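## Task

Take plate K83 out of plate nest N1 and put it on Q1's block, lying flat within the locators, with its A1 well in the block corner labelled A1. Close Q1's lid using the LID key. Q1 is loose and must finish in its original spot and orientation. Press START so that a run is in progress at the end; a running cycle counts against you if anything you were required to fix is still wrong. Nothing may depend on the robot holding it at the end. Release and withdraw the grippers; resting on START or on Q1's housing is still considered clear.

## Robot and tools

Robot: two arms, left_arm and right_arm, each with six joints and a parallel gripper. Either arm may do the work; the other can be parked out of the way. Never let the arms collide or press on each other hard, and never let anything leave the table.

Scene frame: origin on the table surface midway between the arms, +x out over the table, +z up, left_arm on the +y side. The names left/right are arm names, not image sides. Each result line reports per arm the gripper point (end_effector_position, metres) and orientation (end_effector_quat_wxyz). That point sits between the finger pads, about 1 cm short of the fingertips; fingers point along the gripper's +z and close along its y. Printed positions can be off, more so at long reach. Arm bases may be tilted; mounting plates and the rear metal frame are fixed obstacles, and a "too close" warning treats a plate plus its half of the frame as part of that arm.

Tool execute_actions, argument actions: a list with zero or one item. Empty list = just read the state. A wait item is {"steps": N}, N from 1 to 300 control steps (1/30 s each), counted from the previous result, and it sends nothing new. A move item is {"rows": [...], "steps": N} with N up to 15 (default 15) and 1 to 15 rows; each row is used for one step, the last row repeating if rows run out. Optional pictures (boolean) turns camera images on or off; by default they come every time.

Each row is one flat list of 14 numbers covering both arms, even if one arm stays still: left_arm waist, shoulder, elbow, wrist pitch, wrist yaw, wrist roll, opening, then the same seven for right_arm. The six joint values are absolute target angles in radians (the same numbers Joint positions prints), not offsets. Stated ranges: waist -2.880 to 2.880, shoulder 0.000 to 3.142, elbow 0.000 to 3.019, wrist pitch -1.693 to 1.571, wrist yaw -1.571 to 1.571, wrist roll -2.094 to 2.094. True ends may differ by up to 0.019 rad either way. A target more than 0.019 rad beyond a stated end, and further out than the current angle, gets the whole call refused (nothing is sent). A target past the real end is clipped there, reported as "joint sent to its limit"; absence of that line does not prove more travel exists. Opening is an absolute value on a -1 (closed) to +1 (fully open) scale.

Motion limits: each step the sent target stays within a lead of the measured angle (waist 0.264, shoulder 0.32, elbow 0.276, wrist pitch 0.33, wrist yaw 0.186, wrist roll 0.522 rad), and targets implying more than 70 mm of gripper travel in one step are scaled back, so far goals take several calls. Very small commanded moves (a few mm) may produce no motion. Between calls the arms keep heading to the last row until everything is nearly still or a step is HELD; the simulation keeps running while you compose a reply.

Result lines: Joint positions and Joint velocities give, per arm, the six joints (rad, rad/s) then the finger-pad gap (m, m/s; 0.094 m fully open). grip_measured is the measured opening on the command scale; each gripper has a fixed reading error of up to about 1 mm. To hold something, command roughly 0.03 below grip_measured (less for a lighter grip). Pad force tops out around 50 to 62 N, lower on parts thinner than about 2 mm. "joint command not followed" means the clearance check altered or blocked joint targets on some steps (the rest of the row still ran). HELD marks steps where the row was not fully sent. MOTOR HOT appears from 85 °C; at 100 °C an OVER-TEMPERATURE FAULT drops that arm until it cools, so don't hold loads longer than needed.

zoom_image: camera (cam_head_left, cam_head_right, cam_left_wrist, cam_right_wrist) and region [x0, y0, x1, y1] in pixels of that camera's latest image, origin top-left, at most 504 by 504. All images are 504x504; head cameras are pinhole with radial distortion, wrist cameras are fisheye.

finished_scene: scene (1 or 2). Replying without any tool call ends everything.

Task facts: a plate's A1 well lies at its labelled short end, in the corner away from its labelled long side. Q1's upper front keys, left to right facing it: LID, CLEAR, START, STOP. LID toggles the lid; LID and START only work once the lid has fully opened or closed. If the lid hits an obstruction it stops, the lamp goes red, and only CLEAR (which frees and reopens it) restores LID and START. A blue lamp means a run is active. Q1 is loose, so press keys and handle the plate gently enough not to shift it; if it moves, return it before starting. Loose objects may get nudged occasionally, so recheck before finishing. Typical order: open lid if needed, carry plate from N1, seat it oriented correctly, release, withdraw, press LID, confirm shut, press START, confirm blue, move clear. Avoid drops, slips, slamming and hard pushes.

Each tool is called after "Call:" in YAML: its name, and indented under it one key for each argument.

## Session

Call:
execute_actions:
  actions: []

Scene clock: 0.00 s of 10800.00 s.
left_arm: end_effector_position=(+0.6260, +0.4249, +0.1966) grip_measured=+1.000 end_effector_quat_wxyz=(-0.218, +0.661, -0.682, -0.223) | right_arm: end_effector_position=(+0.1625, -0.2216, +0.2105) grip_measured=+1.000 end_effector_quat_wxyz=(-0.002, +0.770, -0.630, +0.104)
Joint positions: left_arm=[ 0.041  2.034  1.955 -1.463 -0.634 -1.494  0.094] | right_arm=[ 0.624  0.647  0.75  -1.584  0.188 -1.319  0.094]
Joint velocities: left_arm=[ 0.005 -0.024  0.002  0.002 -0.037 -0.037  0.   ] | right_arm=[-0.005 -0.005 -0.012  0.007  0.007 -0.007  0.   ]

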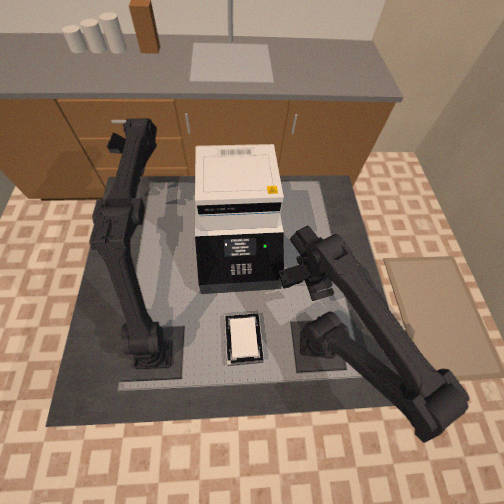

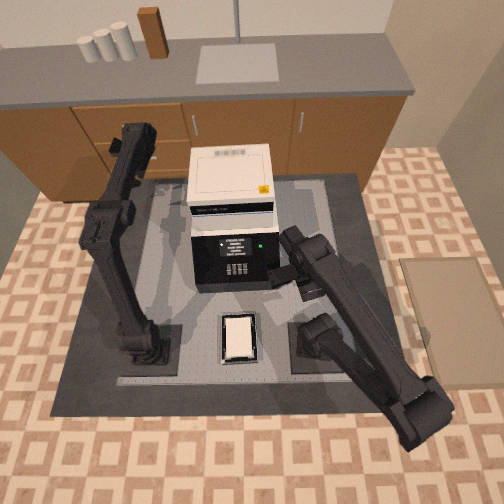

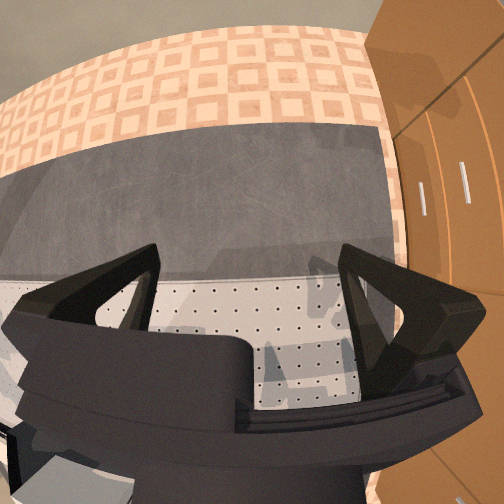

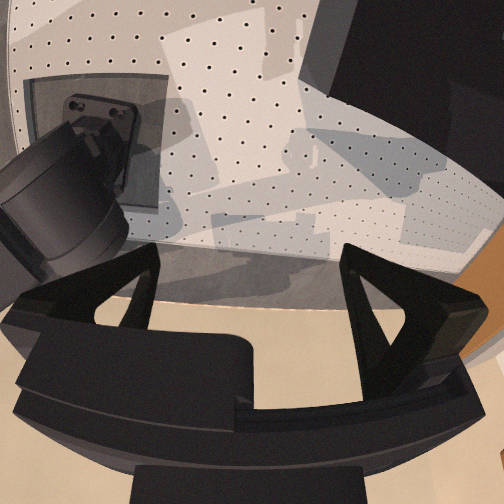

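Call:
zoom_image:
  camera: "cam_head_left"
  region: [170, 130, 320, 380]

Call:
zoom_image:
  camera: "cam_head_left"
  region: [190, 220, 300, 300]

Call:
zoom_image:
  camera: "cam_head_right"
  region: [200, 300, 280, 380]

Region (170, 130, 320, 380) of cam_head_left's 504x504 image, scaled by 2.016, with more detail than that image has; it fills the left 302 columns of this view, and the rest is white.

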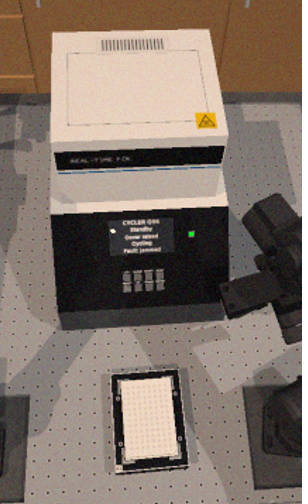

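Region (190, 220, 300, 300) of cam_head_left's 504x504 image, scaled by 4.582, with more detail than that image has; it fills the top 367 rows of this view, and the rest is white.

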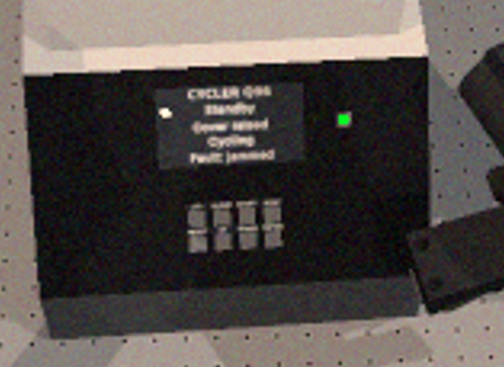

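Region (200, 300, 280, 380) of cam_head_right's 504x504 image, scaled by 6.300, with more detail than that image has.

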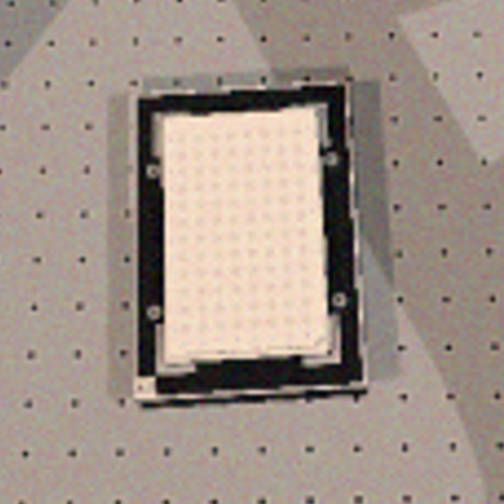

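Call:
execute_actions:
  actions:
    - {"rows":[[0.1,1.5,1.9,-1.4,0,0,1,0,0.647,0.9,-1.4,0,0,1]]}
  pictures: false

Call:
execute_actions:
  actions:
    - {"steps":40}
  pictures: false

Call:
execute_actions:
  actions:
    - {"rows":[[0.1,1.0,1.9,-1.4,0,0,1,0,0.647,0.9,-0.8,0,0,1]]}
  pictures: false

Call:
execute_actions:
  actions:
    - {"steps":30}
  pictures: false

Call:
execute_actions:
  actions:
    - {"rows":[[0.1,1.0,1.3,-1.4,0,0,1,-0.5,0.647,0.9,-0.25,0,0,1]]}
  pictures: false

Call:
execute_actions:
  actions:
    - {"steps":30}

Scene clock: 9.47 s of 10800.00 s.
left_arm: end_effector_position=(+0.5773, +0.3524, +0.3406) grip_measured=+1.000 end_effector_quat_wxyz=(+0.160, -0.478, +0.863, -0.034) | right_arm: end_effector_position=(+0.2240, -0.3051, +0.2698) grip_measured=+1.000 end_effector_quat_wxyz=(+0.188, +0.023, +0.981, -0.030)
Joint positions: left_arm=[ 0.072  1.695  1.894 -1.449 -0.073 -0.931  0.094] | right_arm=[-0.014  0.648  0.871 -1.411  0.002 -0.132  0.094]
Joint velocities: left_arm=[ 0.024 -0.904 -0.012  0.051  0.593  1.37   0.   ] | right_arm=[ 0.054 -0.005 -0.017  0.002  0.051  0.828  0.   ]
Steps of this call (steps 1 to 90: nothing new was sent; then 5.97 s passed at rest; steps 91 to 105: all 15 steps of this action). Readings (joint positions):
91: left_arm=[0.042 2.026 1.950 -1.458 -0.597 -1.460] | right_arm=[0.599 0.646 0.754 -1.561 0.103 -1.249]
92: left_arm=[0.044 2.014 1.935 -1.454 -0.554 -1.421] | right_arm=[0.542 0.647 0.765 -1.521 0.048 -1.166]
94: left_arm=[0.049 1.980 1.913 -1.453 -0.472 -1.346] | right_arm=[0.389 0.648 0.803 -1.460 0.008 -0.989]
98: left_arm=[0.060 1.892 1.896 -1.452 -0.319 -1.202] | right_arm=[0.042 0.648 0.867 -1.412 0.003 -0.587]
105: the state above

Scene clock: 10.80 s of 10800.00 s.
left_arm: end_effector_position=(+0.5326, +0.3479, +0.4472) grip_measured=+1.000 end_effector_quat_wxyz=(+0.265, -0.048, +0.963, +0.012) | right_arm: end_effector_position=(+0.2241, -0.3047, +0.2698) grip_measured=+1.000 end_effector_quat_wxyz=(+0.189, +0.082, +0.978, -0.019)
Joint positions: left_arm=[ 0.092  1.503  1.894 -1.424 -0.003 -0.01   0.094] | right_arm=[-0.012  0.648  0.871 -1.411  0.002 -0.009  0.094]
Joint velocities: left_arm=[-0.015 -0.005 -0.002 -0.002 -0.007 -0.022  0.   ] | right_arm=[-0.005 -0.005 -0.002 -0.007 -0.022  0.007  0.   ]
Steps of this call (steps 1 to 40: the robot went on to your last target). Readings (joint positions):
1: left_arm=[0.074 1.664 1.894 -1.446 -0.050 -0.875] | right_arm=[-0.012 0.648 0.871 -1.411 0.002 -0.107]
2: left_arm=[0.075 1.633 1.894 -1.443 -0.032 -0.809] | right_arm=[-0.012 0.648 0.871 -1.411 0.002 -0.087]
4: left_arm=[0.079 1.570 1.894 -1.433 -0.009 -0.630] | right_arm=[-0.012 0.648 0.871 -1.411 0.002 -0.058]
8: left_arm=[0.089 1.471 1.894 -1.424 -0.004 -0.278] | right_arm=[-0.012 0.648 0.871 -1.411 0.002 -0.029]
40: the state above

Scene clock: 11.30 s of 10800.00 s.
left_arm: end_effector_position=(+0.4024, +0.3365, +0.5915) grip_measured=+1.000 end_effector_quat_wxyz=(+0.413, -0.045, +0.909, +0.017) | right_arm: end_effector_position=(+0.3327, -0.3239, +0.3578) grip_measured=+1.000 end_effector_quat_wxyz=(+0.463, +0.074, +0.882, -0.044)
Joint positions: left_arm=[ 0.092  1.17   1.876 -1.424 -0.003 -0.01   0.094] | right_arm=[-0.012  0.646  0.869 -0.826  0.002 -0.009  0.094]
Joint velocities: left_arm=[ 0.005 -0.943  0.002 -0.002 -0.037 -0.051  0.   ] | right_arm=[-0.015 -0.005 -0.007  0.022  0.022  0.022  0.   ]
Steps of this call (steps 1 to 15: all 15 steps of this action). Readings (joint positions):
1: left_arm=[0.092 1.497 1.893 -1.424 -0.003 -0.010] | right_arm=[-0.012 0.646 0.868 -1.354 0.002 -0.009]
2: left_arm=[0.092 1.489 1.886 -1.424 -0.003 -0.010] | right_arm=[-0.012 0.645 0.866 -1.251 0.002 -0.009]
4: left_arm=[0.092 1.461 1.877 -1.424 -0.003 -0.010] | right_arm=[-0.012 0.646 0.866 -1.037 0.002 -0.009]
8: left_arm=[0.092 1.377 1.876 -1.424 -0.003 -0.010] | right_arm=[-0.012 0.646 0.869 -0.839 0.002 -0.009]
15: the state above

Scene clock: 12.30 s of 10800.00 s.
left_arm: end_effector_position=(+0.3204, +0.3293, +0.6577) grip_measured=+1.000 end_effector_quat_wxyz=(+0.494, -0.043, +0.868, +0.020) | right_arm: end_effector_position=(+0.3327, -0.3239, +0.3578) grip_measured=+1.000 end_effector_quat_wxyz=(+0.463, +0.074, +0.882, -0.044)
Joint positions: left_arm=[ 0.092  1.009  1.897 -1.424 -0.003 -0.01   0.094] | right_arm=[-0.012  0.646  0.869 -0.826  0.002 -0.009  0.094]
Joint velocities: left_arm=[-0.024 -0.005 -0.007 -0.007 -0.007  0.022  0.   ] | right_arm=[ 0.005  0.005 -0.007  0.007  0.022  0.022  0.   ]
Steps of this call (steps 1 to 30: the robot went on to your last target). Readings (joint positions):
1: left_arm=[0.092 1.137 1.876 -1.424 -0.003 -0.010] | right_arm=[-0.012 0.646 0.869 -0.826 0.002 -0.009]
2: left_arm=[0.092 1.104 1.876 -1.424 -0.003 -0.010] | right_arm=[-0.012 0.646 0.869 -0.826 0.002 -0.009]
4: left_arm=[0.092 1.038 1.876 -1.424 -0.003 -0.010] | right_arm=[-0.012 0.646 0.869 -0.826 0.002 -0.009]
8: left_arm=[0.092 0.951 1.888 -1.424 -0.003 -0.010] | right_arm=[-0.012 0.646 0.869 -0.826 0.002 -0.009]
30: the state above

Scene clock: 12.80 s of 10800.00 s.
left_arm: end_effector_position=(+0.3429, +0.3313, +0.3553) grip_measured=+1.000 end_effector_quat_wxyz=(+0.200, -0.048, +0.979, +0.009) | right_arm: end_effector_position=(+0.2978, -0.5035, +0.4795) grip_measured=+1.000 end_effector_quat_wxyz=(+0.645, +0.241, +0.688, -0.231)
Joint positions: left_arm=[ 0.092  1.031  1.272 -1.409 -0.003 -0.01   0.094] | right_arm=[-0.514  0.649  0.864 -0.277  0.002 -0.006  0.094]
Joint velocities: left_arm=[ 0.005  0.23  -0.042 -0.002  0.022  0.022  0.   ] | right_arm=[ 0.034  0.005  0.002  0.017 -0.022  0.022  0.   ]
Steps of this call (steps 1 to 15: all 15 steps of this action). Readings (joint positions):
1: left_arm=[0.092 1.005 1.872 -1.415 -0.003 -0.010] | right_arm=[-0.029 0.646 0.866 -0.786 -0.005 -0.009]
2: left_arm=[0.092 0.987 1.824 -1.409 -0.003 -0.010] | right_arm=[-0.071 0.647 0.864 -0.719 -0.006 -0.009]
4: left_arm=[0.092 0.964 1.718 -1.409 -0.003 -0.010] | right_arm=[-0.185 0.649 0.864 -0.584 -0.005 -0.009]
8: left_arm=[0.092 0.963 1.509 -1.409 -0.003 -0.010] | right_arm=[-0.433 0.649 0.864 -0.351 -0.000 -0.008]
15: the state above

Scene clock: 13.80 s of 10800.00 s.
left_arm: end_effector_position=(+0.3376, +0.3308, +0.3630) grip_measured=+1.000 end_effector_quat_wxyz=(+0.211, -0.048, +0.976, +0.010) | right_arm: end_effector_position=(+0.2982, -0.5030, +0.4796) grip_measured=+1.000 end_effector_quat_wxyz=(+0.645, +0.240, +0.688, -0.230)
Joint positions: left_arm=[ 0.092  1.008  1.272 -1.409 -0.003 -0.01   0.094] | right_arm=[-0.513  0.649  0.864 -0.277  0.002 -0.006  0.094]
Joint velocities: left_arm=[-0.015  0.005 -0.002  0.012 -0.007 -0.051  0.   ] | right_arm=[-0.015 -0.005  0.007 -0.007 -0.007 -0.037  0.   ]
Steps of this call (steps 1 to 30: the robot went on to your last target). Readings (joint positions):
1: left_arm=[0.092 1.037 1.272 -1.409 -0.003 -0.010] | right_arm=[-0.513 0.649 0.864 -0.277 0.002 -0.006]
2: left_arm=[0.092 1.037 1.272 -1.409 -0.003 -0.010] | right_arm=[-0.513 0.649 0.864 -0.277 0.002 -0.006]
4: left_arm=[0.092 1.029 1.272 -1.409 -0.003 -0.010] | right_arm=[-0.513 0.649 0.864 -0.277 0.002 -0.006]
8: left_arm=[0.092 1.013 1.272 -1.409 -0.003 -0.010] | right_arm=[-0.513 0.649 0.864 -0.277 0.002 -0.006]
30: the state above
All arms were judged still, so your last target was given up. Only a new action makes them travel on or press farther. Fingers that are still opening or closing keep moving.

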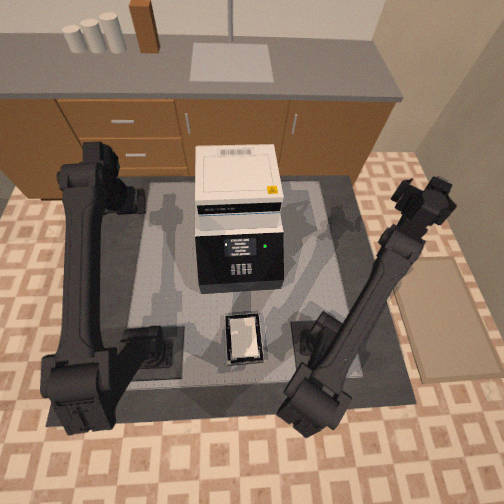

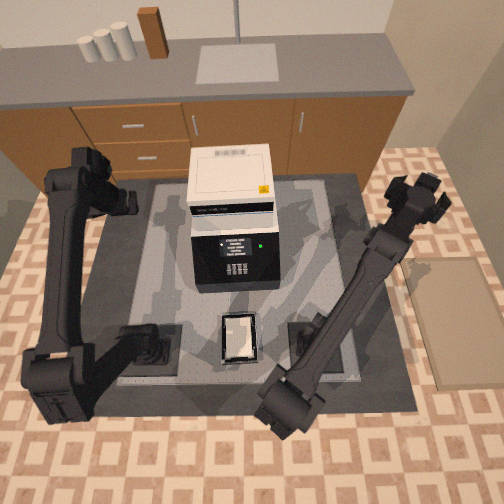

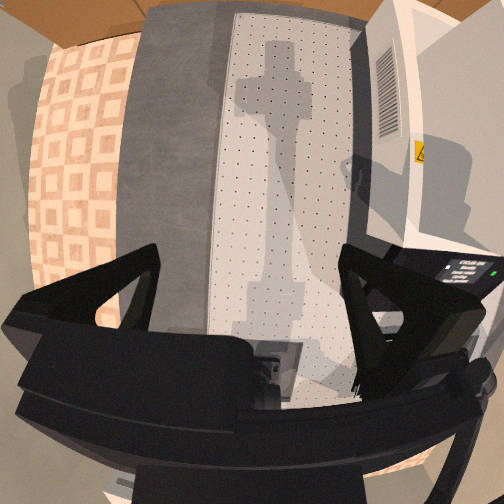

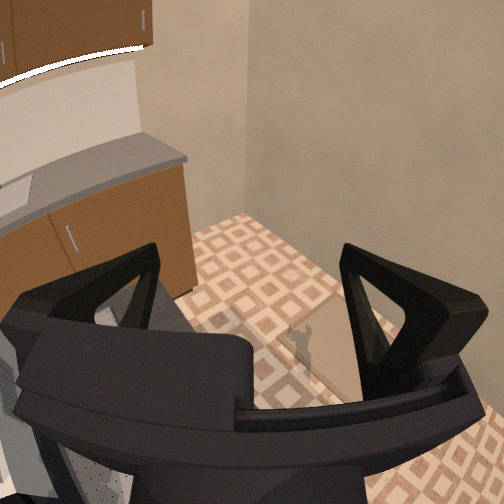

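Call:
execute_actions:
  actions:
    - {"rows":[[0.1,0.31,0.57,-0.96,0,0,-1,-0.5,0.647,0.9,-0.25,0,0,1]]}
  pictures: false

Call:
execute_actions:
  actions:
    - {"steps":20}
  pictures: false

Call:
execute_actions:
  actions:
    - {"rows":[[-0.9,0.31,0.57,-0.96,0,0,-1,-0.5,0.647,0.9,-0.25,0,0,1]]}
  pictures: false

Call:
execute_actions:
  actions:
    - {"steps":15}

Scene clock: 27.83 s of 10800.00 s.
left_arm: end_effector_position=(+0.2208, +0.3206, +0.2395) grip_measured=-0.987 end_effector_quat_wxyz=(+0.409, -0.045, +0.911, +0.017) | right_arm: end_effector_position=(+0.2982, -0.5030, +0.4796) grip_measured=+1.000 end_effector_quat_wxyz=(+0.645, +0.240, +0.688, -0.230)
Joint positions: left_arm=[ 0.092  0.287  0.552 -0.992 -0.003 -0.01   0.001] | right_arm=[-0.513  0.649  0.864 -0.277  0.002 -0.006  0.094]
Joint velocities: left_arm=[ 0.015  0.337  0.012  0.051 -0.007 -0.066  0.   ] | right_arm=[-0.005 -0.015  0.012  0.002  0.007  0.022  0.   ]
Steps of this call (steps 1 to 90: nothing new was sent; then 10.53 s passed at rest; steps 91 to 105: all 15 steps of this action). Readings (joint positions):
91: left_arm=[0.092 0.977 1.227 -1.331 -0.003 -0.010] | right_arm=[-0.513 0.649 0.864 -0.277 0.002 -0.006]
92: left_arm=[0.092 0.914 1.134 -1.208 -0.003 -0.010] | right_arm=[-0.513 0.649 0.864 -0.277 0.002 -0.006]
94: left_arm=[0.092 0.739 0.931 -1.061 -0.003 -0.010] | right_arm=[-0.513 0.649 0.864 -0.277 0.002 -0.006]
98: left_arm=[0.092 0.361 0.627 -1.013 -0.003 -0.010] | right_arm=[-0.513 0.649 0.864 -0.277 0.002 -0.006]
105: the state above

Scene clock: 28.50 s of 10800.00 s.
left_arm: end_effector_position=(+0.2235, +0.3208, +0.2354) grip_measured=-0.987 end_effector_quat_wxyz=(+0.400, -0.045, +0.915, +0.017) | right_arm: end_effector_position=(+0.2982, -0.5030, +0.4796) grip_measured=+1.000 end_effector_quat_wxyz=(+0.645, +0.240, +0.688, -0.230)
Joint positions: left_arm=[ 0.092  0.309  0.552 -0.989 -0.003 -0.01   0.001] | right_arm=[-0.513  0.649  0.864 -0.277  0.002 -0.006  0.094]
Joint velocities: left_arm=[-0.005  0.005  0.012  0.007 -0.037 -0.081 -0.001] | right_arm=[-0.005 -0.005 -0.007 -0.022 -0.081  0.022  0.   ]
Steps of this call (steps 1 to 20: the robot went on to your last target). Readings (joint positions):
1: left_arm=[0.092 0.298 0.552 -0.990 -0.003 -0.010] | right_arm=[-0.513 0.649 0.864 -0.277 0.002 -0.006]
2: left_arm=[0.092 0.305 0.552 -0.989 -0.003 -0.010] | right_arm=[-0.513 0.649 0.864 -0.277 0.002 -0.006]
4: left_arm=[0.092 0.309 0.552 -0.989 -0.003 -0.010] | right_arm=[-0.513 0.649 0.864 -0.277 0.002 -0.006]
8: left_arm=[0.092 0.309 0.552 -0.989 -0.003 -0.010] | right_arm=[-0.513 0.649 0.864 -0.277 0.002 -0.006]
20: the state above

Scene clock: 29.00 s of 10800.00 s.
left_arm: end_effector_position=(+0.1304, +0.1125, +0.2362) grip_measured=-0.987 end_effector_quat_wxyz=(+0.359, +0.408, +0.819, -0.183) | right_arm: end_effector_position=(+0.2983, -0.5030, +0.4796) grip_measured=+1.000 end_effector_quat_wxyz=(+0.645, +0.240, +0.688, -0.230)
Joint positions: left_arm=[-0.925  0.309  0.552 -0.985  0.003 -0.007  0.001] | right_arm=[-0.513  0.649  0.864 -0.277  0.002 -0.006  0.094]
Joint velocities: left_arm=[ 0.142 -0.005 -0.007 -0.002  0.022  0.022  0.002] | right_arm=[ 0.005 -0.015 -0.007 -0.002 -0.007  0.037  0.   ]
Steps of this call (steps 1 to 15: all 15 steps of this action). Readings (joint positions):
1: left_arm=[0.065 0.309 0.552 -0.989 -0.010 -0.010] | right_arm=[-0.513 0.649 0.864 -0.277 0.002 -0.006]
2: left_arm=[-0.003 0.309 0.552 -0.989 -0.009 -0.010] | right_arm=[-0.513 0.649 0.864 -0.277 0.002 -0.006]
4: left_arm=[-0.187 0.309 0.552 -0.987 -0.006 -0.010] | right_arm=[-0.513 0.649 0.864 -0.277 0.002 -0.006]
8: left_arm=[-0.586 0.309 0.552 -0.985 -0.002 -0.009] | right_arm=[-0.513 0.649 0.864 -0.277 0.002 -0.006]
15: the state above

Scene clock: 29.50 s of 10800.00 s.
left_arm: end_effector_position=(+0.1334, +0.1147, +0.2362) grip_measured=-0.987 end_effector_quat_wxyz=(+0.360, +0.401, +0.823, -0.180) | right_arm: end_effector_position=(+0.2983, -0.5030, +0.4796) grip_measured=+1.000 end_effector_quat_wxyz=(+0.645, +0.240, +0.688, -0.230)
Joint positions: left_arm=[-0.909  0.309  0.552 -0.985  0.003 -0.007  0.001] | right_arm=[-0.513  0.649  0.864 -0.277  0.002 -0.006  0.094]
Joint velocities: left_arm=[-0.005 -0.005  0.002 -0.007  0.007 -0.007 -0.001] | right_arm=[ 0.015  0.005  0.012 -0.002 -0.022 -0.007  0.   ]
Steps of this call (steps 1 to 15: the robot went on to your last target). Readings (joint positions):
1: left_arm=[-0.920 0.309 0.552 -0.985 0.003 -0.007] | right_arm=[-0.513 0.649 0.864 -0.277 0.002 -0.006]
2: left_arm=[-0.915 0.309 0.552 -0.985 0.003 -0.007] | right_arm=[-0.513 0.649 0.864 -0.277 0.002 -0.006]
4: left_arm=[-0.910 0.309 0.552 -0.985 0.003 -0.007] | right_arm=[-0.513 0.649 0.864 -0.277 0.002 -0.006]
8: left_arm=[-0.909 0.309 0.552 -0.985 0.003 -0.007] | right_arm=[-0.513 0.649 0.864 -0.277 0.002 -0.006]
15: the state above

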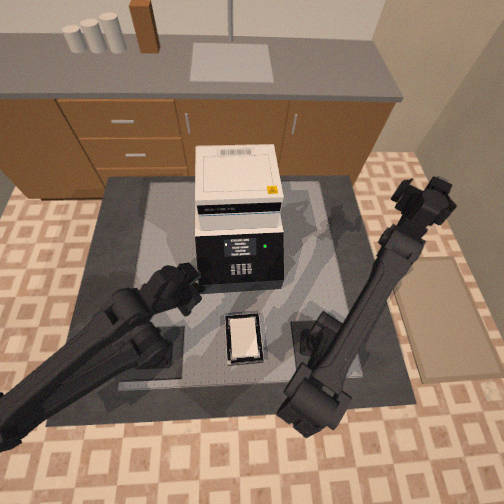

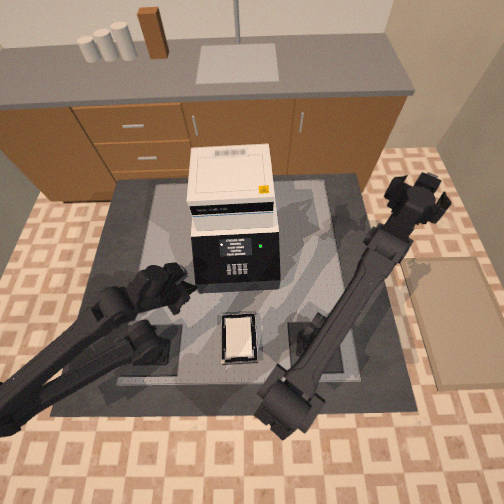

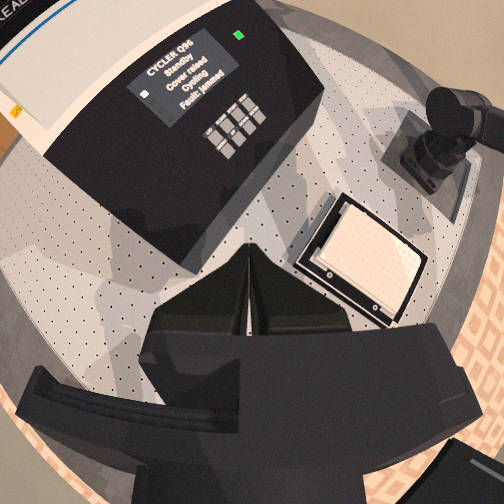

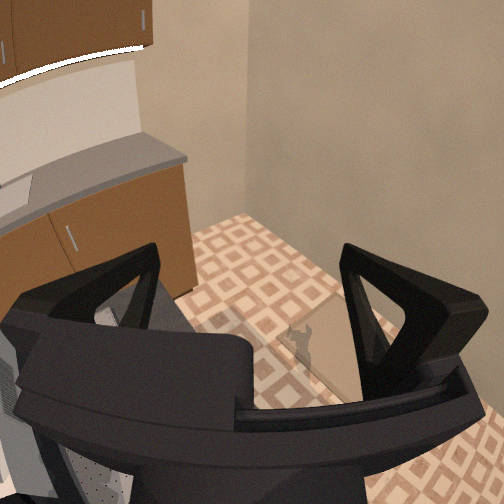

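Call:
execute_actions:
  actions:
    - {"rows":[[-0.85,0.6,0.75,-1.0,0,0,-1,-0.5,0.647,0.9,-0.25,0,0,1],[-0.85,0.6,0.75,-1.0,0,0,-1,-0.5,0.647,0.9,-0.25,0,0,1],[-0.85,0.6,0.75,-1.0,0,0,-1,-0.5,0.647,0.9,-0.25,0,0,1],[-0.85,0.6,0.75,-1.0,0,0,-1,-0.5,0.647,0.9,-0.25,0,0,1],[-0.8,0.9,0.9,-1.02,0,0,-1,-0.5,0.647,0.9,-0.25,0,0,1],[-0.8,0.9,0.9,-1.02,0,0,-1,-0.5,0.647,0.9,-0.25,0,0,1],[-0.8,0.9,0.9,-1.02,0,0,-1,-0.5,0.647,0.9,-0.25,0,0,1],[-0.8,0.9,0.9,-1.02,0,0,-1,-0.5,0.647,0.9,-0.25,0,0,1],[-0.8,1.05,0.93,-1.02,0,0,-1,-0.5,0.647,0.9,-0.25,0,0,1],[-0.8,1.05,0.93,-1.02,0,0,-1,-0.5,0.647,0.9,-0.25,0,0,1],[-0.8,1.05,0.93,-1.02,0,0,-1,-0.5,0.647,0.9,-0.25,0,0,1],[-0.8,1.14,0.93,-1.02,0,0,-1,-0.5,0.647,0.9,-0.25,0,0,1]]}
  pictures: false

Call:
execute_actions:
  actions:
    - {"steps":25}

Scene clock: 36.20 s of 10800.00 s.
left_arm: end_effector_position=(+0.2529, +0.0247, +0.1749) grip_measured=-0.987 end_effector_quat_wxyz=(+0.142, +0.386, +0.909, -0.062) | right_arm: end_effector_position=(+0.2983, -0.5030, +0.4796) grip_measured=+1.000 end_effector_quat_wxyz=(+0.645, +0.240, +0.688, -0.230)
Joint positions: left_arm=[-0.805  1.166  0.911 -1.005  0.002 -0.007  0.001] | right_arm=[-0.513  0.649  0.864 -0.277  0.002 -0.006  0.094]
Joint velocities: left_arm=[ 0.005  0.571  0.017 -0.007  0.037 -0.037  0.002] | right_arm=[ 0.005 -0.005  0.007 -0.007  0.081 -0.037  0.   ]
Steps of this call (steps 1 to 15: the robot went on to your last target; steps 16 to 90: nothing new was sent; then 3.20 s passed at rest; steps 91 to 105: all 15 steps of this action). Readings (joint positions):
91: left_arm=[-0.905 0.331 0.566 -0.991 0.003 -0.007] | right_arm=[-0.513 0.649 0.864 -0.277 0.002 -0.006]
92: left_arm=[-0.893 0.386 0.597 -0.998 0.003 -0.007] | right_arm=[-0.513 0.649 0.864 -0.277 0.002 -0.006]
94: left_arm=[-0.867 0.524 0.675 -0.998 0.003 -0.007] | right_arm=[-0.513 0.649 0.864 -0.277 0.002 -0.006]
98: left_arm=[-0.818 0.828 0.846 -1.004 0.003 -0.007] | right_arm=[-0.513 0.649 0.864 -0.277 0.002 -0.006]
105: the state above

Scene clock: 37.03 s of 10800.00 s.
left_arm: end_effector_position=(+0.2524, +0.0253, +0.1808) grip_measured=-0.987 end_effector_quat_wxyz=(+0.149, +0.385, +0.908, -0.066) | right_arm: end_effector_position=(+0.2983, -0.5030, +0.4796) grip_measured=+1.000 end_effector_quat_wxyz=(+0.645, +0.240, +0.688, -0.230)
Joint positions: left_arm=[-0.805  1.15   0.911 -1.005  0.002 -0.007  0.001] | right_arm=[-0.513  0.649  0.864 -0.277  0.002 -0.006  0.094]
Joint velocities: left_arm=[-0.005  0.005  0.002  0.002 -0.022 -0.051 -0.   ] | right_arm=[-0.015 -0.005 -0.012  0.012  0.095  0.095  0.   ]
Steps of this call (steps 1 to 25: the robot went on to your last target). Readings (joint positions):
1: left_arm=[-0.805 1.180 0.911 -1.005 0.002 -0.007] | right_arm=[-0.513 0.649 0.864 -0.277 0.002 -0.006]
2: left_arm=[-0.805 1.183 0.911 -1.005 0.002 -0.007] | right_arm=[-0.513 0.649 0.864 -0.277 0.002 -0.006]
4: left_arm=[-0.805 1.177 0.911 -1.005 0.002 -0.007] | right_arm=[-0.513 0.649 0.864 -0.277 0.002 -0.006]
8: left_arm=[-0.805 1.154 0.911 -1.005 0.002 -0.007] | right_arm=[-0.513 0.649 0.864 -0.277 0.002 -0.006]
25: the state above

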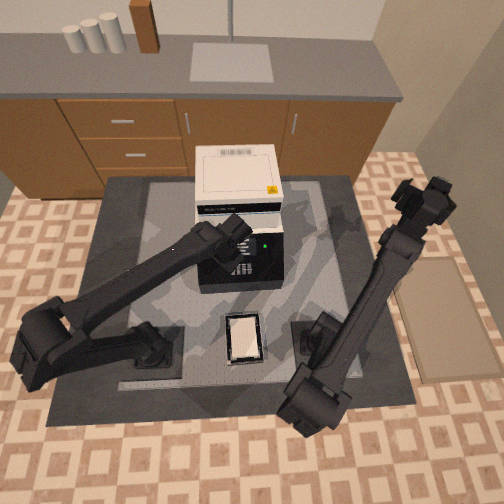

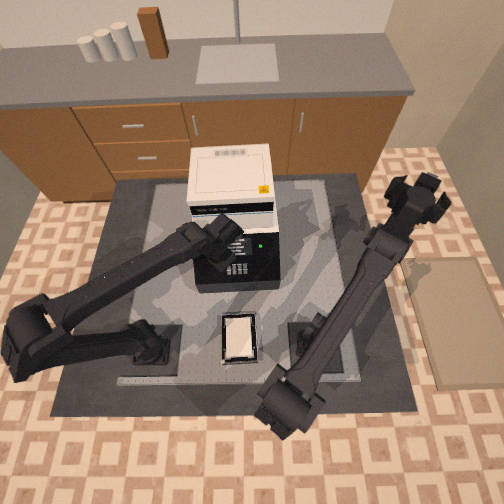

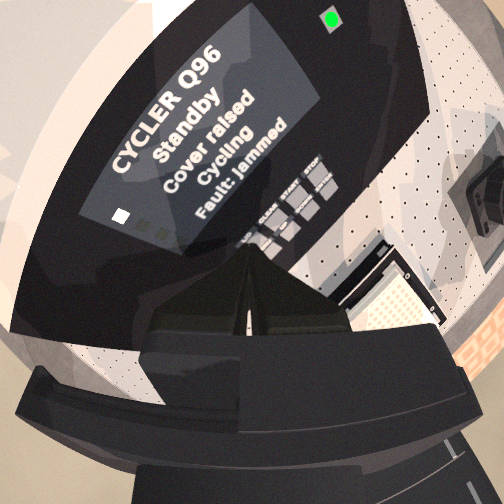

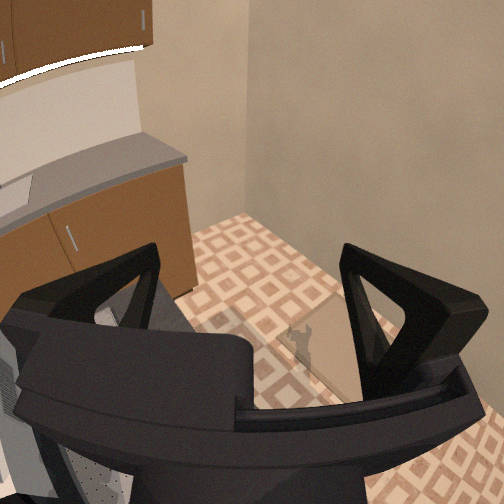

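Call:
execute_actions:
  actions:
    - {"rows":[[-0.8,1.0,0.8,-0.9,0,0,-1,-0.5,0.647,0.9,-0.25,0,0,1],[-0.8,1.0,0.8,-0.9,0,0,-1,-0.5,0.647,0.9,-0.25,0,0,1],[-0.8,0.9,0.7,-0.8,0,0,-1,-0.5,0.647,0.9,-0.25,0,0,1],[-0.8,0.9,0.7,-0.8,0,0,-1,-0.5,0.647,0.9,-0.25,0,0,1],[-0.8,0.8,0.58,-0.65,0,0,-1,-0.5,0.647,0.9,-0.25,0,0,1],[-0.8,0.8,0.58,-0.65,0,0,-1,-0.5,0.647,0.9,-0.25,0,0,1],[-0.8,0.8,0.52,-0.55,0,0,-1,-0.5,0.647,0.9,-0.25,0,0,1],[-0.8,0.8,0.48,-0.5,0,0,-1,-0.5,0.647,0.9,-0.25,0,0,1],[-0.8,0.8,0.43,-0.42,0,0,-1,-0.5,0.647,0.9,-0.25,0,0,1]]}
  pictures: false

Call:
execute_actions:
  actions:
    - {"steps":20}

Call:
zoom_image:
  camera: "cam_head_left"
  region: [180, 220, 300, 310]

Scene clock: 43.43 s of 10800.00 s.
left_arm: end_effector_position=(+0.2144, +0.0641, +0.1259) grip_measured=-0.988 end_effector_quat_wxyz=(+0.329, +0.365, +0.859, -0.146) | right_arm: end_effector_position=(+0.2983, -0.5030, +0.4796) grip_measured=+1.000 end_effector_quat_wxyz=(+0.645, +0.240, +0.688, -0.230)
Joint positions: left_arm=[-0.805  0.793  0.418 -0.461  0.007 -0.007  0.001] | right_arm=[-0.513  0.649  0.864 -0.277  0.002 -0.006  0.094]
Joint velocities: left_arm=[-0.005  0.034  0.002  0.203 -0.022 -0.051 -0.   ] | right_arm=[-0.015  0.005 -0.012 -0.002  0.022 -0.022  0.   ]
Steps of this call (steps 1 to 15: the robot went on to your last target; steps 16 to 90: nothing new was sent; then 2.90 s passed at rest; steps 91 to 105: all 15 steps of this action). Readings (joint positions):
91: left_arm=[-0.805 1.138 0.894 -0.980 0.002 -0.007] | right_arm=[-0.513 0.649 0.864 -0.277 0.002 -0.006]
92: left_arm=[-0.805 1.111 0.862 -0.947 0.002 -0.007] | right_arm=[-0.513 0.649 0.864 -0.277 0.002 -0.006]
94: left_arm=[-0.805 1.017 0.764 -0.869 0.002 -0.007] | right_arm=[-0.513 0.649 0.864 -0.277 0.002 -0.006]
98: left_arm=[-0.805 0.789 0.547 -0.646 0.002 -0.007] | right_arm=[-0.513 0.649 0.864 -0.277 0.002 -0.006]
105: the state above

Scene clock: 44.10 s of 10800.00 s.
left_arm: end_effector_position=(+0.2158, +0.0626, +0.1278) grip_measured=-0.988 end_effector_quat_wxyz=(+0.334, +0.365, +0.857, -0.148) | right_arm: end_effector_position=(+0.2983, -0.5030, +0.4796) grip_measured=+1.000 end_effector_quat_wxyz=(+0.645, +0.240, +0.688, -0.230)
Joint positions: left_arm=[-0.805  0.793  0.418 -0.449  0.007 -0.007  0.001] | right_arm=[-0.513  0.649  0.864 -0.277  0.002 -0.006  0.094]
Joint velocities: left_arm=[-0.005  0.005 -0.002 -0.002  0.066 -0.037  0.   ] | right_arm=[-0.005 -0.015 -0.007  0.007  0.022 -0.007  0.   ]
Steps of this call (steps 1 to 20: the robot went on to your last target). Readings (joint positions):
1: left_arm=[-0.805 0.793 0.418 -0.455 0.007 -0.007] | right_arm=[-0.513 0.649 0.864 -0.277 0.002 -0.006]
2: left_arm=[-0.805 0.793 0.418 -0.454 0.007 -0.007] | right_arm=[-0.513 0.649 0.864 -0.277 0.002 -0.006]
4: left_arm=[-0.805 0.793 0.418 -0.451 0.007 -0.007] | right_arm=[-0.513 0.649 0.864 -0.277 0.002 -0.006]
8: left_arm=[-0.805 0.793 0.418 -0.449 0.007 -0.007] | right_arm=[-0.513 0.649 0.864 -0.277 0.002 -0.006]
20: the state above

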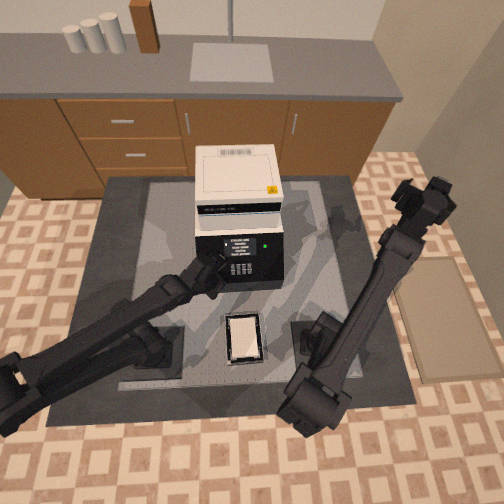

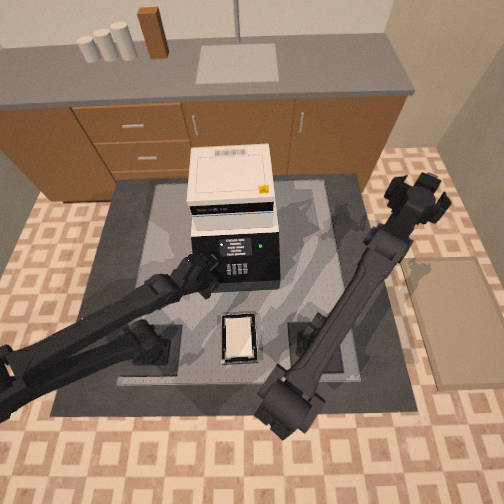

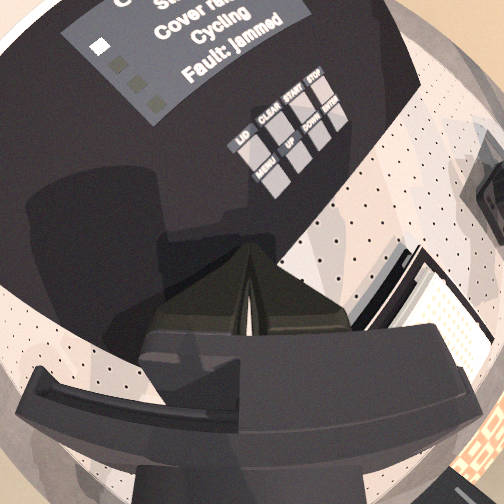

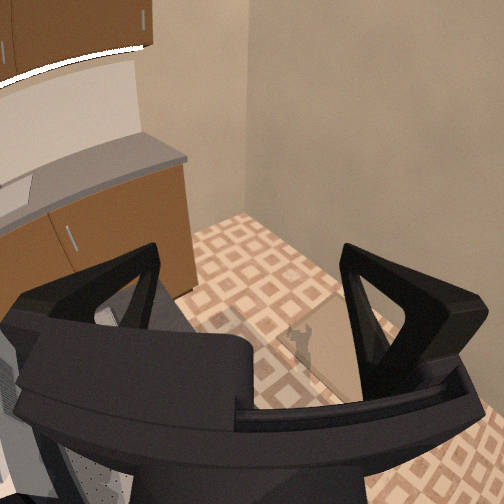

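Region (180, 220, 300, 310) of cam_head_left's 504x504 image, scaled by 4.200, with more detail than that image has; it fills the top 378 rows of this view, and the rest is white.

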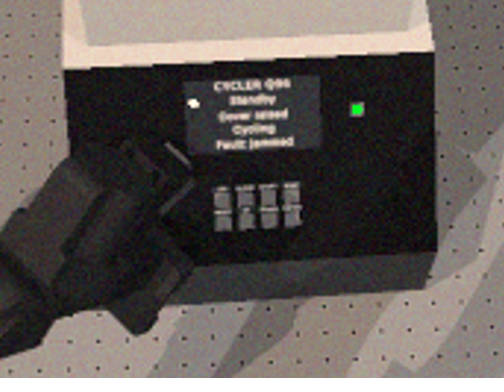

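Call:
execute_actions:
  actions:
    - {"rows":[[-0.8,0.79,0.54,-0.48,0,0,-1,-0.5,0.647,0.9,-0.25,0,0,1],[-0.8,0.79,0.54,-0.48,0,0,-1,-0.5,0.647,0.9,-0.25,0,0,1],[-0.8,0.79,0.54,-0.48,0,0,-1,-0.5,0.647,0.9,-0.25,0,0,1],[-0.8,0.79,0.54,-0.48,0,0,-1,-0.5,0.647,0.9,-0.25,0,0,1],[-0.8,0.79,0.54,-0.48,0,0,-1,-0.5,0.647,0.9,-0.25,0,0,1],[-0.8,0.79,0.54,-0.48,0,0,-1,-0.5,0.647,0.9,-0.25,0,0,1],[-0.8,0.835,0.54,-0.48,0,0,-1,-0.5,0.647,0.9,-0.25,0,0,1]]}
  pictures: false

Call:
execute_actions:
  actions:
    - {"steps":12}

Scene clock: 50.37 s of 10800.00 s.
left_arm: end_effector_position=(+0.2317, +0.0467, +0.1556) grip_measured=-0.988 end_effector_quat_wxyz=(+0.346, +0.362, +0.852, -0.151) | right_arm: end_effector_position=(+0.2983, -0.5030, +0.4796) grip_measured=+1.000 end_effector_quat_wxyz=(+0.645, +0.240, +0.688, -0.230)
Joint positions: left_arm=[-0.805  0.83   0.499 -0.466  0.003 -0.007  0.001] | right_arm=[-0.513  0.649  0.864 -0.277  0.002 -0.006  0.094]
Joint velocities: left_arm=[ 0.005 -0.015 -0.002 -0.007 -0.007 -0.037 -0.002] | right_arm=[-0.015 -0.024 -0.017 -0.022 -0.037  0.081  0.   ]
Steps of this call (steps 1 to 15: the robot went on to your last target; steps 16 to 90: nothing new was sent; then 2.77 s passed at rest; steps 91 to 105: all 15 steps of this action). Readings (joint positions):
91: left_arm=[-0.805 0.793 0.424 -0.455 0.006 -0.007] | right_arm=[-0.513 0.649 0.864 -0.277 0.002 -0.006]
92: left_arm=[-0.805 0.793 0.434 -0.462 0.004 -0.007] | right_arm=[-0.513 0.649 0.864 -0.277 0.002 -0.006]
94: left_arm=[-0.805 0.793 0.460 -0.466 0.003 -0.007] | right_arm=[-0.513 0.649 0.864 -0.277 0.002 -0.006]
98: left_arm=[-0.805 0.800 0.496 -0.466 0.003 -0.007] | right_arm=[-0.513 0.649 0.864 -0.277 0.002 -0.006]
105: the state above

Scene clock: 50.77 s of 10800.00 s.
left_arm: end_effector_position=(+0.2317, +0.0467, +0.1556) grip_measured=-0.988 end_effector_quat_wxyz=(+0.346, +0.362, +0.852, -0.151) | right_arm: end_effector_position=(+0.2983, -0.5030, +0.4796) grip_measured=+1.000 end_effector_quat_wxyz=(+0.645, +0.240, +0.688, -0.230)
Joint positions: left_arm=[-0.805  0.83   0.499 -0.466  0.003 -0.007  0.001] | right_arm=[-0.513  0.649  0.864 -0.277  0.002 -0.006  0.094]
Joint velocities: left_arm=[-0.015 -0.015 -0.002 -0.007 -0.007 -0.066 -0.   ] | right_arm=[-0.005 -0.005 -0.017 -0.002 -0.007  0.037  0.   ]
Steps of this call (steps 1 to 12: the robot went on to your last target). Readings (joint positions):
1: left_arm=[-0.805 0.830 0.499 -0.466 0.003 -0.007] | right_arm=[-0.513 0.649 0.864 -0.277 0.002 -0.006]
2: left_arm=[-0.805 0.830 0.499 -0.466 0.003 -0.007] | right_arm=[-0.513 0.649 0.864 -0.277 0.002 -0.006]
4: left_arm=[-0.805 0.830 0.499 -0.466 0.003 -0.007] | right_arm=[-0.513 0.649 0.864 -0.277 0.002 -0.006]
8: left_arm=[-0.805 0.830 0.499 -0.466 0.003 -0.007] | right_arm=[-0.513 0.649 0.864 -0.277 0.002 -0.006]
12: the state above

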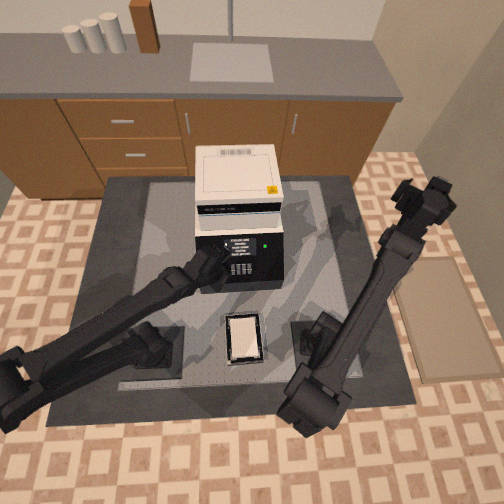

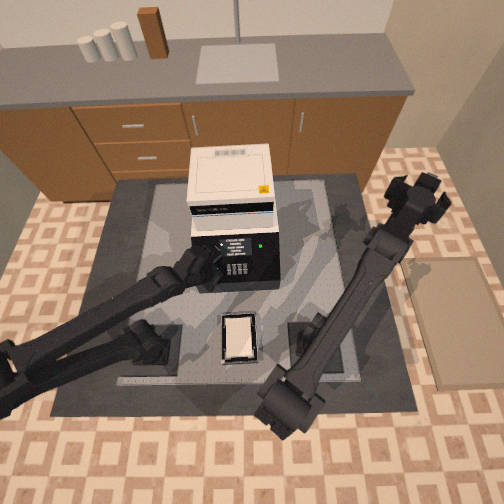

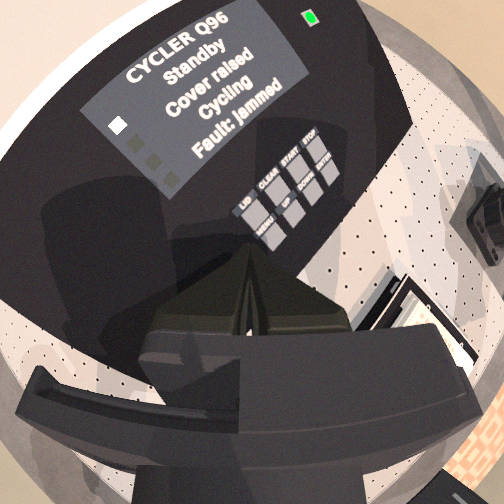

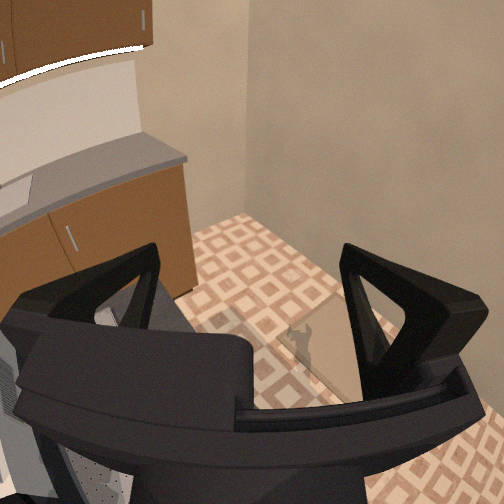

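Call:
execute_actions:
  actions:
    - {"rows":[[-0.815,0.87,0.56,-0.48,0,0,-1,-0.5,0.647,0.9,-0.25,0,0,1],[-0.815,0.87,0.56,-0.48,0,0,-1,-0.5,0.647,0.9,-0.25,0,0,1],[-0.815,0.87,0.56,-0.48,0,0,-1,-0.5,0.647,0.9,-0.25,0,0,1],[-0.815,0.91,0.58,-0.48,0,0,-1,-0.5,0.647,0.9,-0.25,0,0,1],[-0.815,0.91,0.58,-0.48,0,0,-1,-0.5,0.647,0.9,-0.25,0,0,1],[-0.815,0.91,0.58,-0.48,0,0,-1,-0.5,0.647,0.9,-0.25,0,0,1],[-0.815,0.94,0.6,-0.48,0,0,-1,-0.5,0.647,0.9,-0.25,0,0,1],[-0.815,0.94,0.6,-0.48,0,0,-1,-0.5,0.647,0.9,-0.25,0,0,1],[-0.815,0.94,0.6,-0.48,0,0,-1,-0.5,0.647,0.9,-0.25,0,0,1],[-0.815,0.97,0.6,-0.48,0,0,-1,-0.5,0.647,0.9,-0.25,0,0,1]]}
  pictures: false

Call:
execute_actions:
  actions:
    - {"steps":12}

Scene clock: 56.30 s of 10800.00 s.
left_arm: end_effector_position=(+0.2428, +0.0289, +0.1479) grip_measured=-0.988 end_effector_quat_wxyz=(+0.320, +0.371, +0.860, -0.145) | right_arm: end_effector_position=(+0.2983, -0.5030, +0.4796) grip_measured=+1.000 end_effector_quat_wxyz=(+0.645, +0.240, +0.688, -0.230)
Joint positions: left_arm=[-0.814  0.943  0.558 -0.468  0.009 -0.007  0.001] | right_arm=[-0.513  0.649  0.864 -0.277  0.002 -0.006  0.094]
Joint velocities: left_arm=[-0.015  0.005 -0.002 -0.002  0.022  0.007  0.   ] | right_arm=[-0.005 -0.005  0.002 -0.032 -0.007 -0.022  0.   ]
Steps of this call (steps 1 to 15: the robot went on to your last target; steps 16 to 90: nothing new was sent; then 2.03 s passed at rest; steps 91 to 105: all 15 steps of this action). Readings (joint positions):
91: left_arm=[-0.805 0.832 0.499 -0.466 0.003 -0.007] | right_arm=[-0.513 0.649 0.864 -0.277 0.002 -0.006]
92: left_arm=[-0.805 0.838 0.500 -0.466 0.003 -0.007] | right_arm=[-0.513 0.649 0.864 -0.277 0.002 -0.006]
94: left_arm=[-0.805 0.856 0.504 -0.466 0.003 -0.007] | right_arm=[-0.513 0.649 0.864 -0.277 0.002 -0.006]
98: left_arm=[-0.807 0.910 0.530 -0.468 0.008 -0.007] | right_arm=[-0.513 0.649 0.864 -0.277 0.002 -0.006]
105: the state above

Scene clock: 56.70 s of 10800.00 s.
left_arm: end_effector_position=(+0.2428, +0.0289, +0.1479) grip_measured=-0.988 end_effector_quat_wxyz=(+0.320, +0.371, +0.860, -0.145) | right_arm: end_effector_position=(+0.2983, -0.5030, +0.4796) grip_measured=+1.000 end_effector_quat_wxyz=(+0.645, +0.240, +0.688, -0.230)
Joint positions: left_arm=[-0.814  0.943  0.558 -0.468  0.009 -0.007  0.001] | right_arm=[-0.513  0.649  0.864 -0.277  0.002 -0.006  0.094]
Joint velocities: left_arm=[ 0.005 -0.024  0.002 -0.002  0.022 -0.066 -0.001] | right_arm=[ 0.005 -0.024 -0.022 -0.012  0.007 -0.095  0.   ]
Steps of this call (steps 1 to 12: the robot went on to your last target). Readings (joint positions):
1: left_arm=[-0.814 0.943 0.558 -0.468 0.009 -0.007] | right_arm=[-0.513 0.649 0.864 -0.277 0.002 -0.006]
2: left_arm=[-0.814 0.943 0.558 -0.468 0.009 -0.007] | right_arm=[-0.513 0.649 0.864 -0.277 0.002 -0.006]
4: left_arm=[-0.814 0.943 0.558 -0.468 0.009 -0.007] | right_arm=[-0.513 0.649 0.864 -0.277 0.002 -0.006]
8: left_arm=[-0.814 0.943 0.558 -0.468 0.009 -0.007] | right_arm=[-0.513 0.649 0.864 -0.277 0.002 -0.006]
12: the state above

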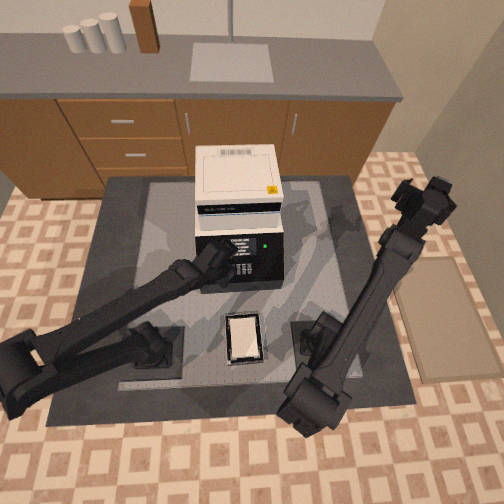

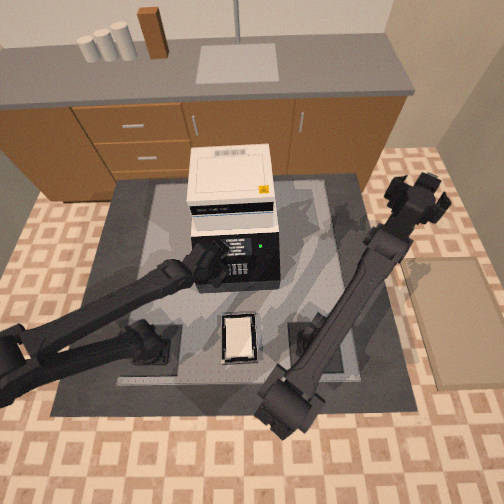

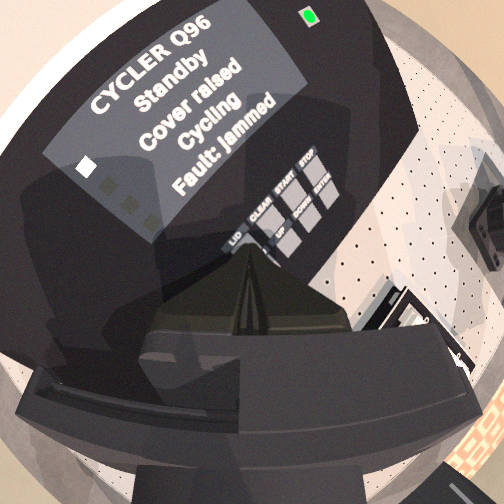

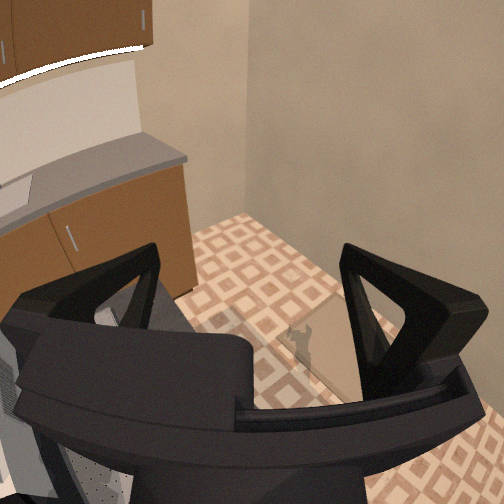

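Call:
execute_actions:
  actions:
    - {"rows":[[-0.81,1.01,0.6,-0.48,0,0,-1,-0.5,0.647,0.9,-0.25,0,0,1]]}

Scene clock: 58.37 s of 10800.00 s.
left_arm: end_effector_position=(+0.2438, +0.0253, +0.1472) grip_measured=-0.988 end_effector_quat_wxyz=(+0.314, +0.373, +0.861, -0.146) | right_arm: end_effector_position=(+0.2983, -0.5030, +0.4796) grip_measured=+1.000 end_effector_quat_wxyz=(+0.645, +0.240, +0.688, -0.230)
Joint positions: left_arm=[-0.816  0.961  0.57  -0.473  0.015 -0.007  0.001] | right_arm=[-0.513  0.649  0.864 -0.277  0.002 -0.006  0.094]
Joint velocities: left_arm=[-0.005 -0.015 -0.022 -0.022  0.051 -0.051 -0.   ] | right_arm=[-0.015 -0.005  0.002 -0.017  0.081  0.007  0.   ]
Steps of this call (steps 1 to 15: the robot went on to your last target; steps 16 to 35: nothing new was sent; steps 36 to 50: all 15 steps of this action). Readings (joint positions):
36: left_arm=[-0.814 0.946 0.558 -0.468 0.009 -0.007] | right_arm=[-0.513 0.649 0.864 -0.277 0.002 -0.006]
37: left_arm=[-0.814 0.950 0.561 -0.469 0.010 -0.007] | right_arm=[-0.513 0.649 0.864 -0.277 0.002 -0.006]
39: left_arm=[-0.814 0.955 0.566 -0.473 0.013 -0.007] | right_arm=[-0.513 0.649 0.864 -0.277 0.002 -0.006]
43: left_arm=[-0.816 0.960 0.570 -0.473 0.015 -0.007] | right_arm=[-0.513 0.649 0.864 -0.277 0.002 -0.006]
50: the state above

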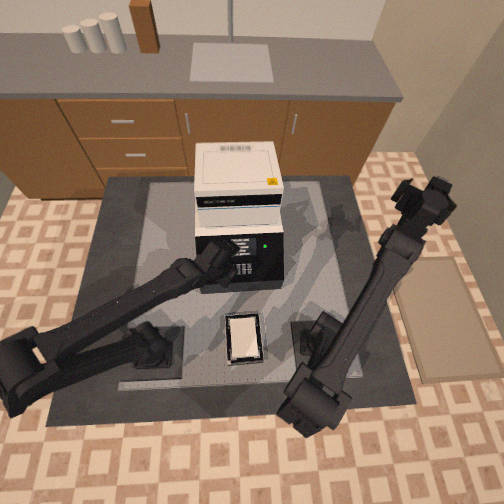

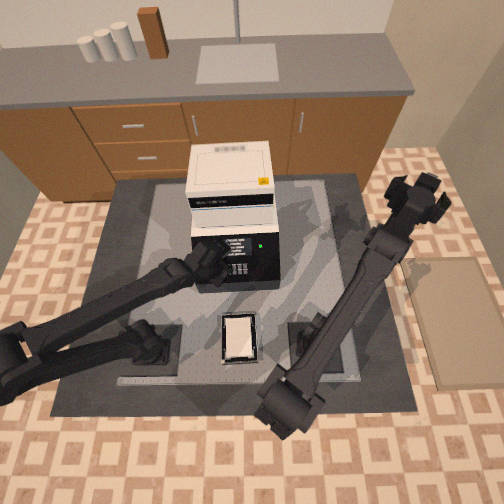

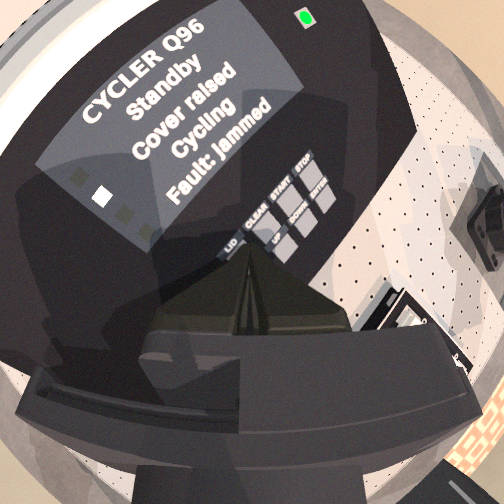

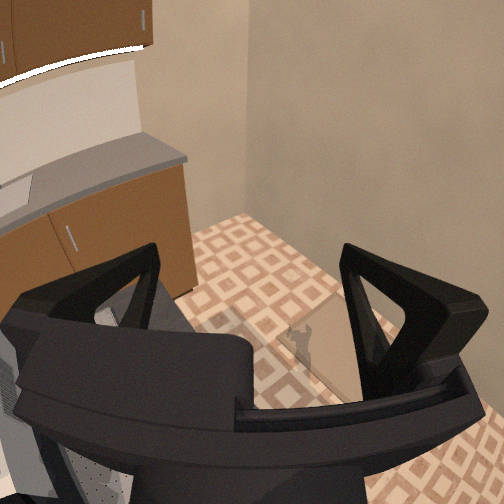

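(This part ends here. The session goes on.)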